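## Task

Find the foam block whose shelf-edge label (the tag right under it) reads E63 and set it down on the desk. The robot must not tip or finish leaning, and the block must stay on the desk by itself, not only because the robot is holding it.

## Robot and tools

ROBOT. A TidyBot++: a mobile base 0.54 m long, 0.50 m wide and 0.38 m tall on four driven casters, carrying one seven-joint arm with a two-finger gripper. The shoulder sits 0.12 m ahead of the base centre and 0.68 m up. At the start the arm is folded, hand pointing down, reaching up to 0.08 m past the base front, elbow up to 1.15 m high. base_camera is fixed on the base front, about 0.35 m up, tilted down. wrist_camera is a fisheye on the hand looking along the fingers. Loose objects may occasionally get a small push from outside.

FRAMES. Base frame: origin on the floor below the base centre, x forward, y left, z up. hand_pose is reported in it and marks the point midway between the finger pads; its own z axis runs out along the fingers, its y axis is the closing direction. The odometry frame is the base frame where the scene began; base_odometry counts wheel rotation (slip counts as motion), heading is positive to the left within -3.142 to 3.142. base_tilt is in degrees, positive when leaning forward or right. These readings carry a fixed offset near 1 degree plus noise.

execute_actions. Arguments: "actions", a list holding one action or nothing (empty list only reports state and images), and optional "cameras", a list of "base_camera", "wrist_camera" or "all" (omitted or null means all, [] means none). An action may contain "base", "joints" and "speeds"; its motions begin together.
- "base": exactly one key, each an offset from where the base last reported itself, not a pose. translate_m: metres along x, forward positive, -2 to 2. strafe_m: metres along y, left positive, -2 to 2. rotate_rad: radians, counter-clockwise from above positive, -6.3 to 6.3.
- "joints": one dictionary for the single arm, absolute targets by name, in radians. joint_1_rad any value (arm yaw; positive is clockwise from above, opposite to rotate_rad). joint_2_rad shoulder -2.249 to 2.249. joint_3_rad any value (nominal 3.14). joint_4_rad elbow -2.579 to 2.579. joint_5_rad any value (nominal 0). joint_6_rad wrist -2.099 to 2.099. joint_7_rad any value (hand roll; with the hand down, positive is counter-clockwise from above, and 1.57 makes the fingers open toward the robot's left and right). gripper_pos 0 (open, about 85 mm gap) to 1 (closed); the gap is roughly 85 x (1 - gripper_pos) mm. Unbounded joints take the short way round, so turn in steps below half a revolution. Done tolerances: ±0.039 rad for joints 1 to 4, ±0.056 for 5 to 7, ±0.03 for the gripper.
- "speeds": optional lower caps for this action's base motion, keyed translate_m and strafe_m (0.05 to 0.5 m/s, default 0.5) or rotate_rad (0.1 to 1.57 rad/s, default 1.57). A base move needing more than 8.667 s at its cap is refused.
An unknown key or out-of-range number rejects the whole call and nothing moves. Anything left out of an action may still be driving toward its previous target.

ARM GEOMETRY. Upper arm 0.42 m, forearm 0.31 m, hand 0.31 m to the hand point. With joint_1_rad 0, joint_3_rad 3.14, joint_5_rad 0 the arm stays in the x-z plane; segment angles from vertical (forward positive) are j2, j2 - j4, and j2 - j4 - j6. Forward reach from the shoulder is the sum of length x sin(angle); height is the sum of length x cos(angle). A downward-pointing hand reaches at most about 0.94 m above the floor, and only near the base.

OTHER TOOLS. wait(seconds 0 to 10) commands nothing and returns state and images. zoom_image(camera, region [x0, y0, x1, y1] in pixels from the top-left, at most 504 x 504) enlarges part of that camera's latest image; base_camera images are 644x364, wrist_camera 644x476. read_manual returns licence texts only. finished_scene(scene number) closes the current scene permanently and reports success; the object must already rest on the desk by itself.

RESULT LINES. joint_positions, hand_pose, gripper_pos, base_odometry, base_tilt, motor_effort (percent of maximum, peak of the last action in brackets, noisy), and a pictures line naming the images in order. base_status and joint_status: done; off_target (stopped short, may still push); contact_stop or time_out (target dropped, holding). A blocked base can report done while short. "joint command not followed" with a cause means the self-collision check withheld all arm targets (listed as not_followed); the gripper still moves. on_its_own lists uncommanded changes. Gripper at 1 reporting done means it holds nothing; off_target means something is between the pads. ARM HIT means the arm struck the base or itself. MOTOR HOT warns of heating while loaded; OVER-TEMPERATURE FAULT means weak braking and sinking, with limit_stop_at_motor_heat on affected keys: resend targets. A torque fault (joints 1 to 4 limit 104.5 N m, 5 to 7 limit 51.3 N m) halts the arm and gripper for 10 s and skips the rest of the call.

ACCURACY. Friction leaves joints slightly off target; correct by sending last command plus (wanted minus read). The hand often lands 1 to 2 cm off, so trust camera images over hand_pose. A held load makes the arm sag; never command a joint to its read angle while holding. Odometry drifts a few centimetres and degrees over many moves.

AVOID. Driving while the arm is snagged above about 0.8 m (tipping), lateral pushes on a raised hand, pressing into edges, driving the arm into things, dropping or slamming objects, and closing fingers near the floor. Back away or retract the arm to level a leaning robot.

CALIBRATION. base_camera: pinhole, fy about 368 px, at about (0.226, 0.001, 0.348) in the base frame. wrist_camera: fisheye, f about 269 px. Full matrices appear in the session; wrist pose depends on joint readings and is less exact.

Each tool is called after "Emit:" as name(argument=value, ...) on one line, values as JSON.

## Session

Emit:
execute_actions(actions=[])

Scene clock: 0.00 s.
base_odometry: x=+0.000 y=+0.000 heading=+0.000 (m, m, rad; odometry frame)
base_tilt: forward=-0.6 right=+0.9 (deg)
base_status: not commanded
joint_positions: joint_1_rad=+0.035 joint_2_rad=-0.308 joint_3_rad=+3.139 joint_4_rad=-2.552 joint_5_rad=+0.055 joint_6_rad=-0.829 joint_7_rad=+1.542 gripper_pos=+0.000
joint_status: not commanded
motor_effort: joint_1_rad=+1 joint_2_rad=-2 joint_3_rad=-1 joint_4_rad=+14 joint_5_rad=+0 joint_6_rad=+0 joint_7_rad=+1 (%)
hand_pose: x=+0.2581 y=-0.0159 z=+0.5763 quat_wxyz=(+0.021, +0.999, -0.013, +0.034) (m; base frame)
pictures: base_camera, wrist_camera
camera_calibration (this result's frames):
wrist_camera: T_world_to_cam=[[-0.0678128, -0.994791, 0.0761113, -0.0482748], [-0.997478, 0.0659997, -0.0260919, 0.325084], [0.0209327, -0.0776887, -0.996758, 0.706123], [0, 0, 0, 1]] pos_world=[0.306209, -0.014621, 0.71599]
Images, in order (width x height): base_camera 644x364, wrist_camera 644x476.

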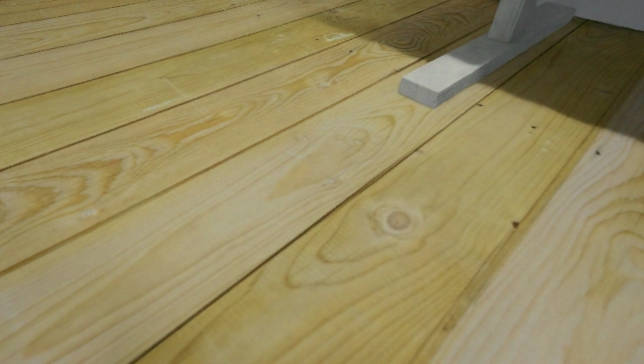

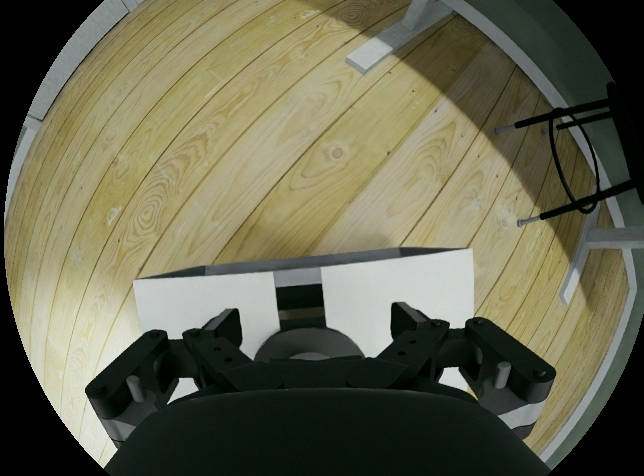

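Emit:
execute_actions(actions=[{"base": {"rotate_rad": 2.34}, "joints": {"joint_6_rad": 0.62, "joint_1_rad": -0.02, "joint_5_rad": -0.03, "joint_7_rad": 1.58}}])

Scene clock: 10.83 s.
base_odometry: x=+0.000 y=+0.000 heading=+2.340 (m, m, rad; odometry frame)
base_tilt: forward=-0.6 right=+0.9 (deg)
base_status: done
joint_positions: joint_1_rad=-0.001 joint_2_rad=-0.308 joint_3_rad=+3.139 joint_4_rad=-2.551 joint_5_rad=-0.002 joint_6_rad=+0.602 joint_7_rad=+1.543 gripper_pos=+0.000
joint_status: all done
motor_effort: joint_1_rad=+0(0) joint_2_rad=-6(7) joint_3_rad=+0(1) joint_4_rad=+19(19) joint_5_rad=-1(1) joint_6_rad=+8(9) joint_7_rad=+1(1) (%)
hand_pose: x=+0.5480 y=+0.0025 z=+0.8652 quat_wxyz=(-0.010, +0.731, -0.010, +0.682) (m; base frame)
pictures: base_camera, wrist_camera
camera_calibration (this result's frames):
wrist_camera: T_world_to_cam=[[-0.0398076, -0.997138, -0.0642723, 0.0737884], [-0.114116, 0.0684393, -0.991107, 0.971374], [0.99267, -0.0321191, -0.116514, -0.30479], [0, 0, 0, 1]] pos_world=[0.416343, -0.0026925, 0.931966]
Images, in order (width x height): base_camera 644x364, wrist_camera 644x476.

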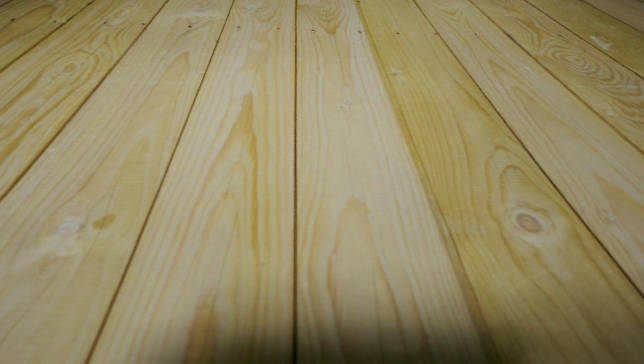

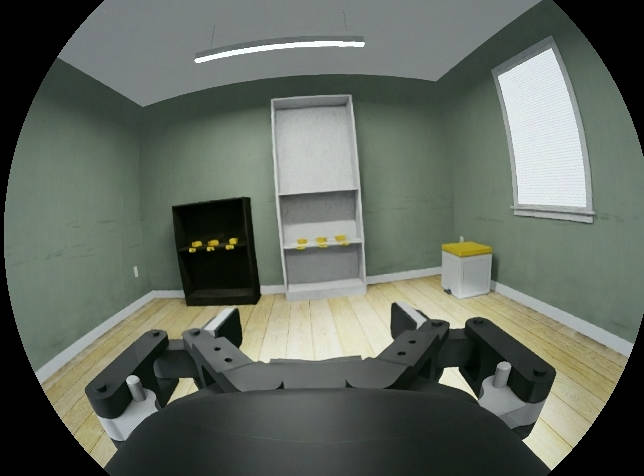

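Emit:
execute_actions(actions=[{"base": {"translate_m": 1.45}, "joints": {"joint_1_rad": -0.3, "joint_2_rad": 1.15, "joint_4_rad": -1.2, "joint_6_rad": 0.72, "joint_7_rad": 1.63}}])

Scene clock: 22.77 s.
base_odometry: x=-1.009 y=+1.041 heading=+2.340 (m, m, rad; odometry frame)
base_tilt: forward=-0.6 right=+0.9 (deg)
base_status: done
joint_positions: joint_1_rad=-0.279 joint_2_rad=+1.139 joint_3_rad=+3.139 joint_4_rad=-1.214 joint_5_rad=-0.002 joint_6_rad=+0.682 joint_7_rad=+1.593 gripper_pos=+0.000
joint_status: all done
motor_effort: joint_1_rad=+0(0) joint_2_rad=-47(48) joint_3_rad=-1(2) joint_4_rad=+17(20) joint_5_rad=-1(1) joint_6_rad=+8(9) joint_7_rad=+1(1) (%)
hand_pose: x=+0.9980 y=+0.2536 z=+0.6057 quat_wxyz=(-0.087, +0.733, +0.110, +0.665) (m; base frame)
pictures: base_camera, wrist_camera
camera_calibration (this result's frames):
wrist_camera: T_world_to_cam=[[0.237203, -0.971326, -0.0161466, 0.0132516], [-0.143588, -0.0186168, -0.989462, 0.798859], [0.96079, 0.237022, -0.143887, -0.793598], [0, 0, 0, 1]] pos_world=[0.874044, 0.215844, 0.676467]
Images, in order (width x height): base_camera 644x364, wrist_camera 644x476.

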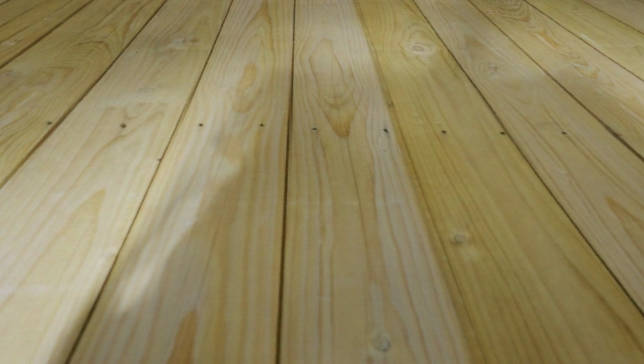

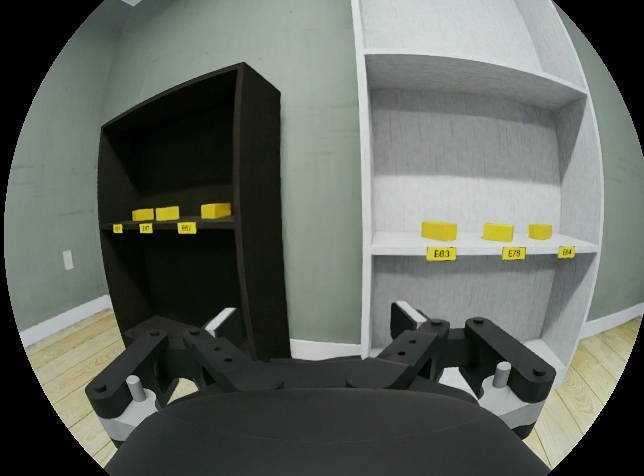

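Emit:
zoom_image(camera="wrist_camera", region=[400, 205, 590, 275])

Emit:
zoom_image(camera="wrist_camera", region=[100, 195, 240, 245])

Emit:
zoom_image(camera="wrist_camera", region=[410, 210, 480, 270])

Region (400, 205, 590, 275) of wrist_camera's 644x476 image, scaled by 2.653; it fills the top 186 rows of this view, and the rest is white.

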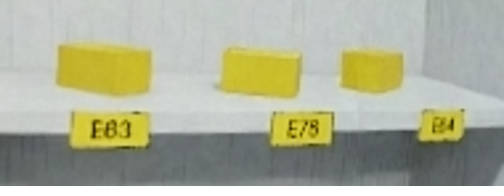

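Region (100, 195, 240, 245) of wrist_camera's 644x476 image, scaled by 3.600; it fills the top 180 rows of this view, and the rest is white.

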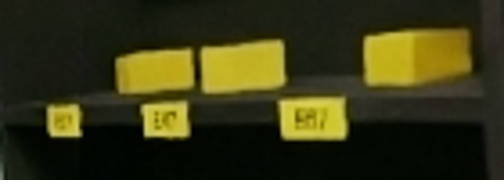

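Region (410, 210, 480, 270) of wrist_camera's 644x476 image, scaled by 7.200; it fills the top 432 rows of this view, and the rest is white.

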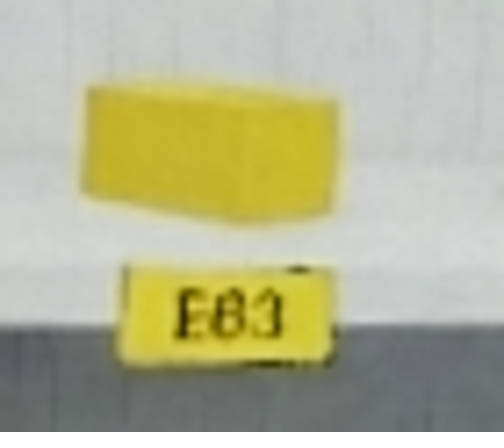

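Emit:
execute_actions(actions=[{"base": {"translate_m": 0.74}, "joints": {"joint_1_rad": -0.12, "joint_2_rad": 0.81, "joint_4_rad": -0.775, "joint_6_rad": -1.575}, "speeds": {"translate_m": 0.35}}])

Scene clock: 49.67 s.
base_odometry: x=-1.525 y=+1.572 heading=+2.341 (m, m, rad; odometry frame)
base_tilt: forward=-0.6 right=+0.8 (deg)
base_status: done
joint_positions: joint_1_rad=-0.138 joint_2_rad=+0.816 joint_3_rad=+3.139 joint_4_rad=-0.789 joint_5_rad=-0.002 joint_6_rad=-1.552 joint_7_rad=+1.593 gripper_pos=+0.000
joint_status: all done
motor_effort: joint_1_rad=+0(3) joint_2_rad=-40(48) joint_3_rad=-1(2) joint_4_rad=+17(19) joint_5_rad=-1(1) joint_6_rad=-1(8) joint_7_rad=+1(1) (%)
hand_pose: x=+0.7286 y=+0.0878 z=+0.6485 quat_wxyz=(-0.001, +0.997, +0.081, -0.008) (m; base frame)
pictures: base_camera, wrist_camera
camera_calibration (this result's frames):
wrist_camera: T_world_to_cam=[[0.123239, -0.991793, 0.0340489, -0.0309503], [-0.990886, -0.121101, 0.0589876, 0.745879], [-0.0543801, -0.0410082, -0.997678, 0.828452], [0, 0, 0, 1]] pos_world=[0.787947, 0.0936038, 0.783585]
Images, in order (width x height): base_camera 644x364, wrist_camera 644x476.

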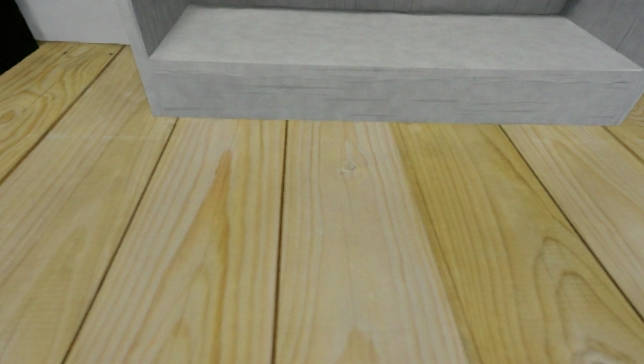

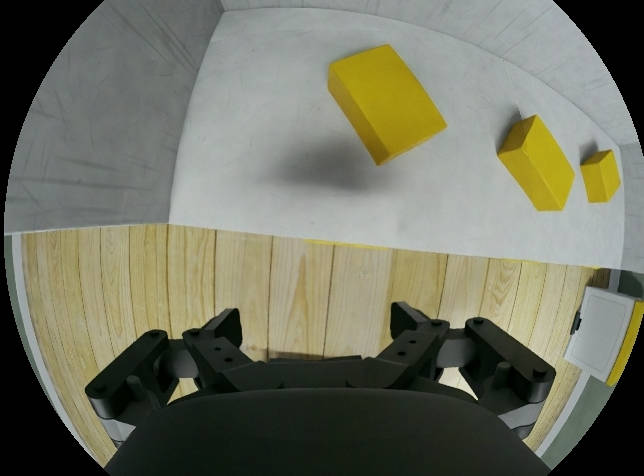

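Emit:
zoom_image(camera="wrist_camera", region=[310, 30, 470, 180])

Region (310, 30, 470, 180) of wrist_camera's 644x476 image, scaled by 3.150; it fills the top 472 rows of this view, and the rest is white.

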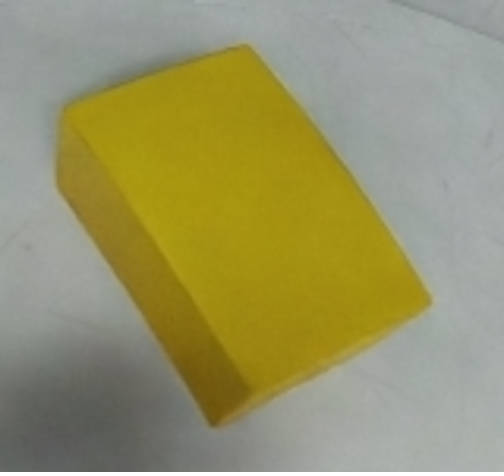

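Emit:
execute_actions(actions=[{"base": {"translate_m": 0.159}, "joints": {"joint_1_rad": -0.062, "joint_7_rad": 2.16}, "speeds": {"translate_m": 0.25}}], cameras=["wrist_camera"])

Scene clock: 76.13 s.
base_odometry: x=-1.636 y=+1.686 heading=+2.342 (m, m, rad; odometry frame)
base_tilt: forward=-0.6 right=+0.9 (deg)
base_status: done
joint_positions: joint_1_rad=-0.076 joint_2_rad=+0.815 joint_3_rad=+3.139 joint_4_rad=-0.788 joint_5_rad=-0.003 joint_6_rad=-1.552 joint_7_rad=+2.144 gripper_pos=+0.000
joint_status: all done
motor_effort: joint_1_rad=+0(3) joint_2_rad=-41(42) joint_3_rad=-1(2) joint_4_rad=+17(18) joint_5_rad=-1(1) joint_6_rad=+0(0) joint_7_rad=+1(2) (%)
hand_pose: x=+0.7330 y=+0.0501 z=+0.6487 quat_wxyz=(-0.004, +0.948, +0.320, -0.006) (m; base frame)
pictures: wrist_camera
camera_calibration (this result's frames):
wrist_camera: T_world_to_cam=[[0.574474, -0.818114, 0.0258808, -0.403058], [-0.817999, -0.572688, 0.0539052, 0.644861], [-0.029279, -0.0521376, -0.998211, 0.809854], [0, 0, 0, 1]] pos_world=[0.782754, 0.081781, 0.784075]
Images, in order (width x height): wrist_camera 644x476.

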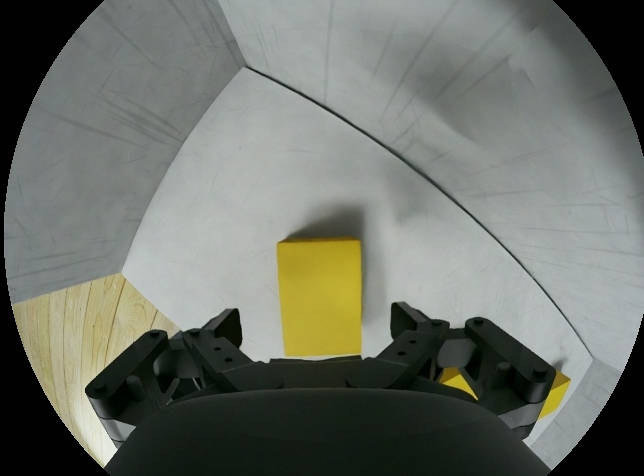

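Emit:
execute_actions(actions=[{"joints": {"joint_2_rad": 0.845, "joint_4_rad": -0.977, "joint_6_rad": -1.294}}], cameras=["wrist_camera"])

Scene clock: 81.63 s.
base_odometry: x=-1.636 y=+1.686 heading=+2.342 (m, m, rad; odometry frame)
base_tilt: forward=-0.6 right=+0.9 (deg)
base_status: not commanded
joint_positions: joint_1_rad=-0.076 joint_2_rad=+0.835 joint_3_rad=+3.139 joint_4_rad=-0.965 joint_5_rad=-0.003 joint_6_rad=-1.331 joint_7_rad=+2.144 gripper_pos=+0.000
joint_status: all done
motor_effort: joint_1_rad=+1(1) joint_2_rad=-41(42) joint_3_rad=-1(1) joint_4_rad=+17(17) joint_5_rad=-1(1) joint_6_rad=+0(1) joint_7_rad=+1(1) (%)
hand_pose: x=+0.7384 y=+0.0506 z=+0.5815 quat_wxyz=(-0.001, +0.948, +0.319, +0.006) (m; base frame)
pictures: wrist_camera
camera_calibration (this result's frames):
wrist_camera: T_world_to_cam=[[0.573022, -0.818623, 0.038765, -0.41044], [-0.819529, -0.57213, 0.0322354, 0.666907], [-0.00420997, -0.0502407, -0.998728, 0.724673], [0, 0, 0, 1]] pos_world=[0.784792, 0.08197, 0.718164]
Images, in order (width x height): wrist_camera 644x476.

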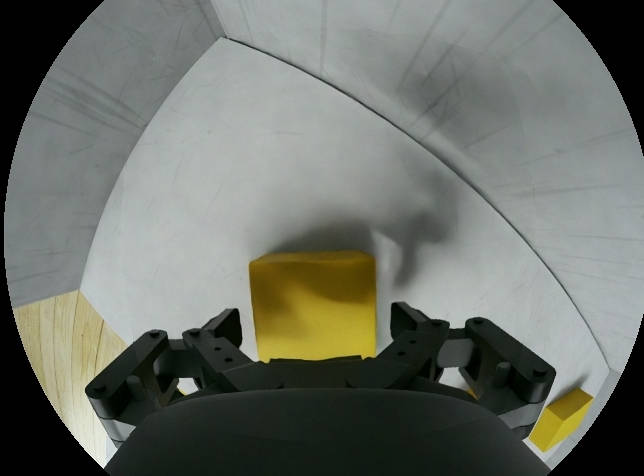

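Emit:
execute_actions(actions=[{"joints": {"joint_2_rad": 0.856, "gripper_pos": 1.0}}], cameras=["wrist_camera"])

Emit:
execute_actions(actions=[{"joints": {"joint_2_rad": 0.805, "joint_4_rad": -0.86, "joint_6_rad": -1.48}}], cameras=["wrist_camera"])

Scene clock: 86.60 s.
base_odometry: x=-1.635 y=+1.686 heading=+2.342 (m, m, rad; odometry frame)
base_tilt: forward=-0.6 right=+0.8 (deg)
base_status: not commanded
joint_positions: joint_1_rad=-0.076 joint_2_rad=+0.837 joint_3_rad=+3.139 joint_4_rad=-0.965 joint_5_rad=-0.003 joint_6_rad=-1.330 joint_7_rad=+2.144 gripper_pos=+0.395
joint_status: gripper_pos off_target (ended at +0.395, target +1.000); the others done
motor_effort: joint_1_rad=+1(0) joint_2_rad=-35(42) joint_3_rad=-1(2) joint_4_rad=+13(17) joint_5_rad=-1(1) joint_6_rad=+0(1) joint_7_rad=+1(1) (%)
hand_pose: x=+0.7384 y=+0.0506 z=+0.5804 quat_wxyz=(-0.001, +0.948, +0.319, +0.005) (m; base frame)
pictures: wrist_camera
camera_calibration (this result's frames):
wrist_camera: T_world_to_cam=[[0.573068, -0.818624, 0.0380475, -0.40998], [-0.819489, -0.572121, 0.0334021, 0.666191], [-0.00557604, -0.0503211, -0.998718, 0.724584], [0, 0, 0, 1]] pos_world=[0.784923, 0.0819834, 0.717002]
Images, in order (width x height): wrist_camera 644x476.

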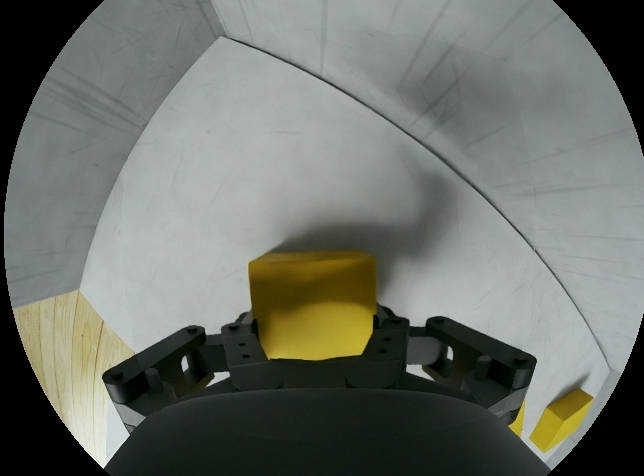

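Scene clock: 87.63 s.
base_odometry: x=-1.635 y=+1.686 heading=+2.342 (m, m, rad; odometry frame)
base_tilt: forward=-0.6 right=+0.9 (deg)
base_status: not commanded
joint_positions: joint_1_rad=-0.076 joint_2_rad=+0.814 joint_3_rad=+3.139 joint_4_rad=-0.875 joint_5_rad=-0.003 joint_6_rad=-1.444 joint_7_rad=+2.144 gripper_pos=+0.395
joint_status: all done
motor_effort: joint_1_rad=+1(1) joint_2_rad=-41(44) joint_3_rad=-2(1) joint_4_rad=+17(18) joint_5_rad=-1(1) joint_6_rad=+0(0) joint_7_rad=+1(1) (%)
hand_pose: x=+0.7378 y=+0.0505 z=+0.6225 quat_wxyz=(-0.001, +0.948, +0.319, +0.005) (m; base frame)
pictures: wrist_camera
camera_calibration (this result's frames):
wrist_camera: T_world_to_cam=[[0.573422, -0.818392, 0.037699, -0.411366], [-0.819237, -0.572451, 0.0339328, 0.663771], [-0.00618951, -0.0503422, -0.998713, 0.767077], [0, 0, 0, 1]] pos_world=[0.78442, 0.0819339, 0.759074]
Images, in order (width x height): wrist_camera 644x476.

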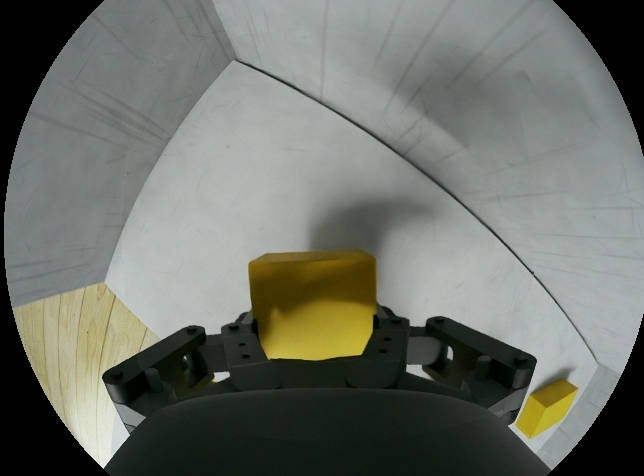

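Emit:
execute_actions(actions=[{"base": {"translate_m": -0.35}, "joints": {"joint_7_rad": 1.56}}], cameras=[])

Emit:
execute_actions(actions=[{"base": {"translate_m": -2.0}, "joints": {"joint_1_rad": 2.95, "joint_2_rad": 0.3, "joint_4_rad": -1.13, "joint_6_rad": -1.3}}], cameras=["wrist_camera"])

Scene clock: 111.00 s.
base_odometry: x=-1.392 y=+1.435 heading=+2.342 (m, m, rad; odometry frame)
base_tilt: forward=-0.6 right=+0.9 (deg)
base_status: done
joint_positions: joint_1_rad=-0.073 joint_2_rad=+0.811 joint_3_rad=+3.139 joint_4_rad=-0.874 joint_5_rad=-0.004 joint_6_rad=-1.447 joint_7_rad=+1.576 gripper_pos=+0.395
joint_status: all done
motor_effort: joint_1_rad=+0(6) joint_2_rad=-41(43) joint_3_rad=-2(3) joint_4_rad=+17(18) joint_5_rad=-1(2) joint_6_rad=+0(1) joint_7_rad=+1(1) (%)
hand_pose: x=+0.7376 y=+0.0489 z=+0.6246 quat_wxyz=(-0.003, +0.999, +0.040, +0.005) (m; base frame)
pictures: none
No camera images: the call's "cameras" was empty. Leave "cameras" out to get every camera's image.

Scene clock: 116.47 s.
base_odometry: x=+0.004 y=+0.002 heading=+2.343 (m, m, rad; odometry frame)
base_tilt: forward=-0.6 right=+0.8 (deg)
base_status: done
joint_positions: joint_1_rad=+2.934 joint_2_rad=+0.319 joint_3_rad=+3.139 joint_4_rad=-1.114 joint_5_rad=-0.006 joint_6_rad=-1.335 joint_7_rad=+1.576 gripper_pos=+0.395
joint_status: all done
motor_effort: joint_1_rad=+1(4) joint_2_rad=-28(43) joint_3_rad=-1(3) joint_4_rad=+19(20) joint_5_rad=-1(2) joint_6_rad=+3(3) joint_7_rad=+1(1) (%)
hand_pose: x=-0.4252 y=-0.1190 z=+0.8347 quat_wxyz=(+0.184, +0.105, -0.977, +0.022) (m; base frame)
pictures: wrist_camera
camera_calibration (this result's frames):
wrist_camera: T_world_to_cam=[[-0.165264, 0.986119, 0.0160253, 0.0275271], [0.932427, 0.161519, -0.323252, 0.737062], [-0.321353, -0.0384797, -0.946177, 0.786848], [0, 0, 0, 1]] pos_world=[-0.429851, -0.115917, 0.982313]
Images, in order (width x height): wrist_camera 644x476.

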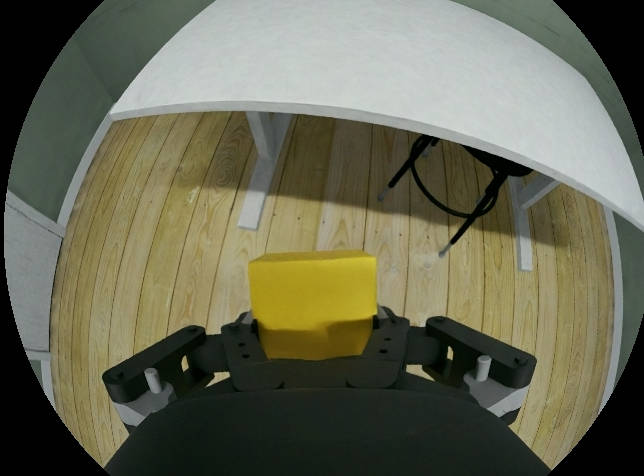

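Emit:
execute_actions(actions=[{"base": {"translate_m": -0.42}, "joints": {"joint_2_rad": 0.61, "joint_4_rad": -0.648, "joint_6_rad": -1.905}}], cameras=["wrist_camera"])

Scene clock: 132.97 s.
base_odometry: x=+0.297 y=-0.298 heading=+2.343 (m, m, rad; odometry frame)
base_tilt: forward=-0.6 right=+0.9 (deg)
base_status: done
joint_positions: joint_1_rad=+2.934 joint_2_rad=+0.612 joint_3_rad=+3.139 joint_4_rad=-0.667 joint_5_rad=-0.006 joint_6_rad=-1.866 joint_7_rad=+1.576 gripper_pos=+0.395
joint_status: all done
motor_effort: joint_1_rad=+0(0) joint_2_rad=-35(39) joint_3_rad=-1(2) joint_4_rad=+16(20) joint_5_rad=-1(1) joint_6_rad=+0(4) joint_7_rad=+1(1) (%)
hand_pose: x=-0.4103 y=-0.1156 z=+0.8052 quat_wxyz=(-0.002, +0.108, -0.994, +0.003) (m; base frame)
pictures: wrist_camera
camera_calibration (this result's frames):
wrist_camera: T_world_to_cam=[[-0.177103, 0.983721, 0.0304402, 0.0103574], [0.983313, 0.175553, 0.047719, 0.436874], [0.0415984, 0.0383835, -0.998397, 0.963716], [0, 0, 0, 1]] pos_world=[-0.467838, -0.123874, 0.941009]
Images, in order (width x height): wrist_camera 644x476.

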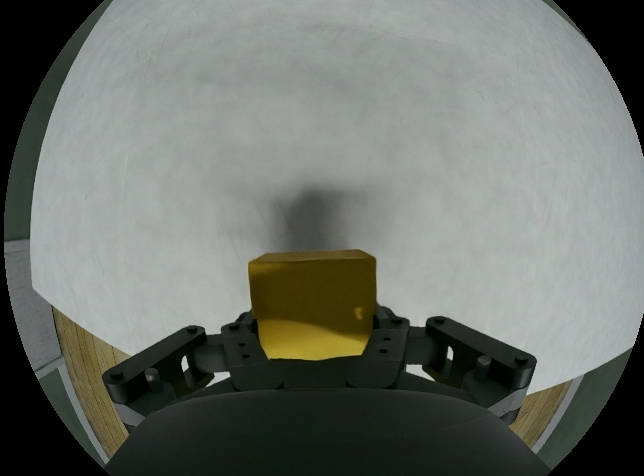

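Emit:
execute_actions(actions=[{"joints": {"joint_4_rad": -0.812, "joint_6_rad": -1.688}}], cameras=["wrist_camera"])

Scene clock: 142.97 s.
base_odometry: x=+0.297 y=-0.298 heading=+2.343 (m, m, rad; odometry frame)
base_tilt: forward=-0.6 right=+0.9 (deg)
base_status: not commanded
joint_positions: joint_1_rad=+2.934 joint_2_rad=+0.612 joint_3_rad=+3.139 joint_4_rad=-0.799 joint_5_rad=-0.006 joint_6_rad=-1.724 joint_7_rad=+1.576 gripper_pos=+0.395
joint_status: all done
motor_effort: joint_1_rad=+1(1) joint_2_rad=-35(37) joint_3_rad=-1(1) joint_4_rad=+17(18) joint_5_rad=-1(1) joint_6_rad=+0(0) joint_7_rad=+1(1) (%)
hand_pose: x=-0.4223 y=-0.1182 z=+0.7647 quat_wxyz=(+0.003, +0.108, -0.994, +0.004) (m; base frame)
pictures: wrist_camera
camera_calibration (this result's frames):
wrist_camera: T_world_to_cam=[[-0.175999, 0.983935, 0.0299497, 0.0129515], [0.983856, 0.174819, 0.0382931, 0.45843], [0.0324421, 0.0362057, -0.998818, 0.920052], [0, 0, 0, 1]] pos_world=[-0.478598, -0.126197, 0.901022]
Images, in order (width x height): wrist_camera 644x476.

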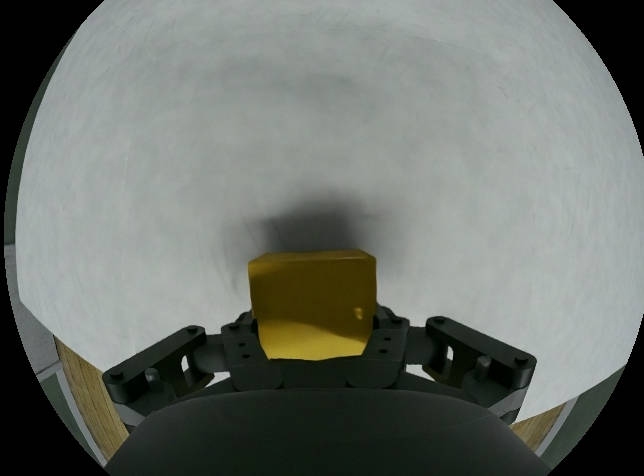

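Emit:
execute_actions(actions=[{"joints": {"joint_4_rad": -0.858, "joint_6_rad": -1.65}}], cameras=["wrist_camera"])

Scene clock: 149.13 s.
base_odometry: x=+0.297 y=-0.298 heading=+2.343 (m, m, rad; odometry frame)
base_tilt: forward=-0.6 right=+0.9 (deg)
base_status: not commanded
joint_positions: joint_1_rad=+2.934 joint_2_rad=+0.609 joint_3_rad=+3.139 joint_4_rad=-0.845 joint_5_rad=-0.006 joint_6_rad=-1.688 joint_7_rad=+1.576 gripper_pos=+0.395
joint_status: all done
motor_effort: joint_1_rad=+0(1) joint_2_rad=-34(36) joint_3_rad=-1(1) joint_4_rad=+17(17) joint_5_rad=-1(1) joint_6_rad=-1(2) joint_7_rad=+1(1) (%)
hand_pose: x=-0.4210 y=-0.1180 z=+0.7524 quat_wxyz=(+0.000, +0.108, -0.994, +0.004) (m; base frame)
pictures: wrist_camera
camera_calibration (this result's frames):
wrist_camera: T_world_to_cam=[[-0.17598, 0.983933, 0.0301252, 0.0131782], [0.983643, 0.174568, 0.0444193, 0.452808], [0.0384467, 0.0374493, -0.998559, 0.910215], [0, 0, 0, 1]] pos_world=[-0.478077, -0.126099, 0.888393]
Images, in order (width x height): wrist_camera 644x476.

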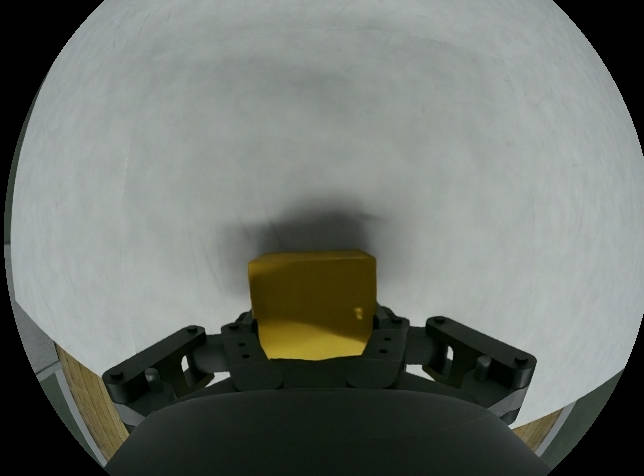

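Joint 2 was pushed back, so the block is touching. Release and lift.

Emit:
execute_actions(actions=[{"joints": {"gripper_pos": 0.0}}], cameras=[])

Emit:
execute_actions(actions=[{"joints": {"joint_4_rad": -0.65, "joint_6_rad": -1.9}}], cameras=["wrist_camera"])

Scene clock: 153.73 s.
base_odometry: x=+0.297 y=-0.298 heading=+2.343 (m, m, rad; odometry frame)
base_tilt: forward=-0.6 right=+0.9 (deg)
base_status: not commanded
joint_positions: joint_1_rad=+2.934 joint_2_rad=+0.609 joint_3_rad=+3.139 joint_4_rad=-0.846 joint_5_rad=-0.006 joint_6_rad=-1.687 joint_7_rad=+1.576 gripper_pos=+0.000
joint_status: all done
motor_effort: joint_1_rad=+1(1) joint_2_rad=-34(36) joint_3_rad=-1(1) joint_4_rad=+17(17) joint_5_rad=-1(1) joint_6_rad=+0(1) joint_7_rad=+1(1) (%)
hand_pose: x=-0.4210 y=-0.1180 z=+0.7524 quat_wxyz=(+0.000, +0.108, -0.994, +0.004) (m; base frame)
pictures: none
No camera images: the call's "cameras" was empty. Leave "cameras" out to get every camera's image.

Scene clock: 154.93 s.
base_odometry: x=+0.297 y=-0.298 heading=+2.343 (m, m, rad; odometry frame)
base_tilt: forward=-0.6 right=+0.8 (deg)
base_status: not commanded
joint_positions: joint_1_rad=+2.934 joint_2_rad=+0.609 joint_3_rad=+3.139 joint_4_rad=-0.665 joint_5_rad=-0.006 joint_6_rad=-1.863 joint_7_rad=+1.576 gripper_pos=+0.000
joint_status: all done
motor_effort: joint_1_rad=+0(1) joint_2_rad=-34(36) joint_3_rad=-1(1) joint_4_rad=+16(18) joint_5_rad=-1(1) joint_6_rad=+0(1) joint_7_rad=+1(1) (%)
hand_pose: x=-0.4111 y=-0.1157 z=+0.8079 quat_wxyz=(+0.002, +0.108, -0.994, +0.004) (m; base frame)
pictures: wrist_camera
camera_calibration (this result's frames):
wrist_camera: T_world_to_cam=[[-0.176838, 0.983777, 0.0301803, 0.0106267], [0.983672, 0.175611, 0.0393799, 0.444452], [0.0334411, 0.0366513, -0.998768, 0.963221], [0, 0, 0, 1]] pos_world=[-0.467527, -0.123808, 0.944211]
Images, in order (width x height): wrist_camera 644x476.

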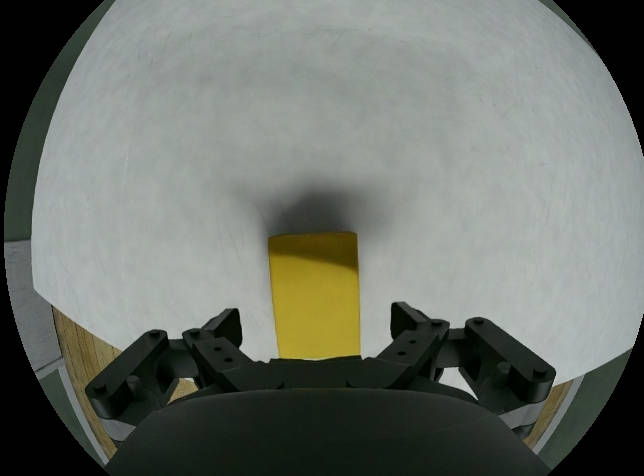

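Emit:
finished_scene(scene=2)

The scene is finished: the task was done.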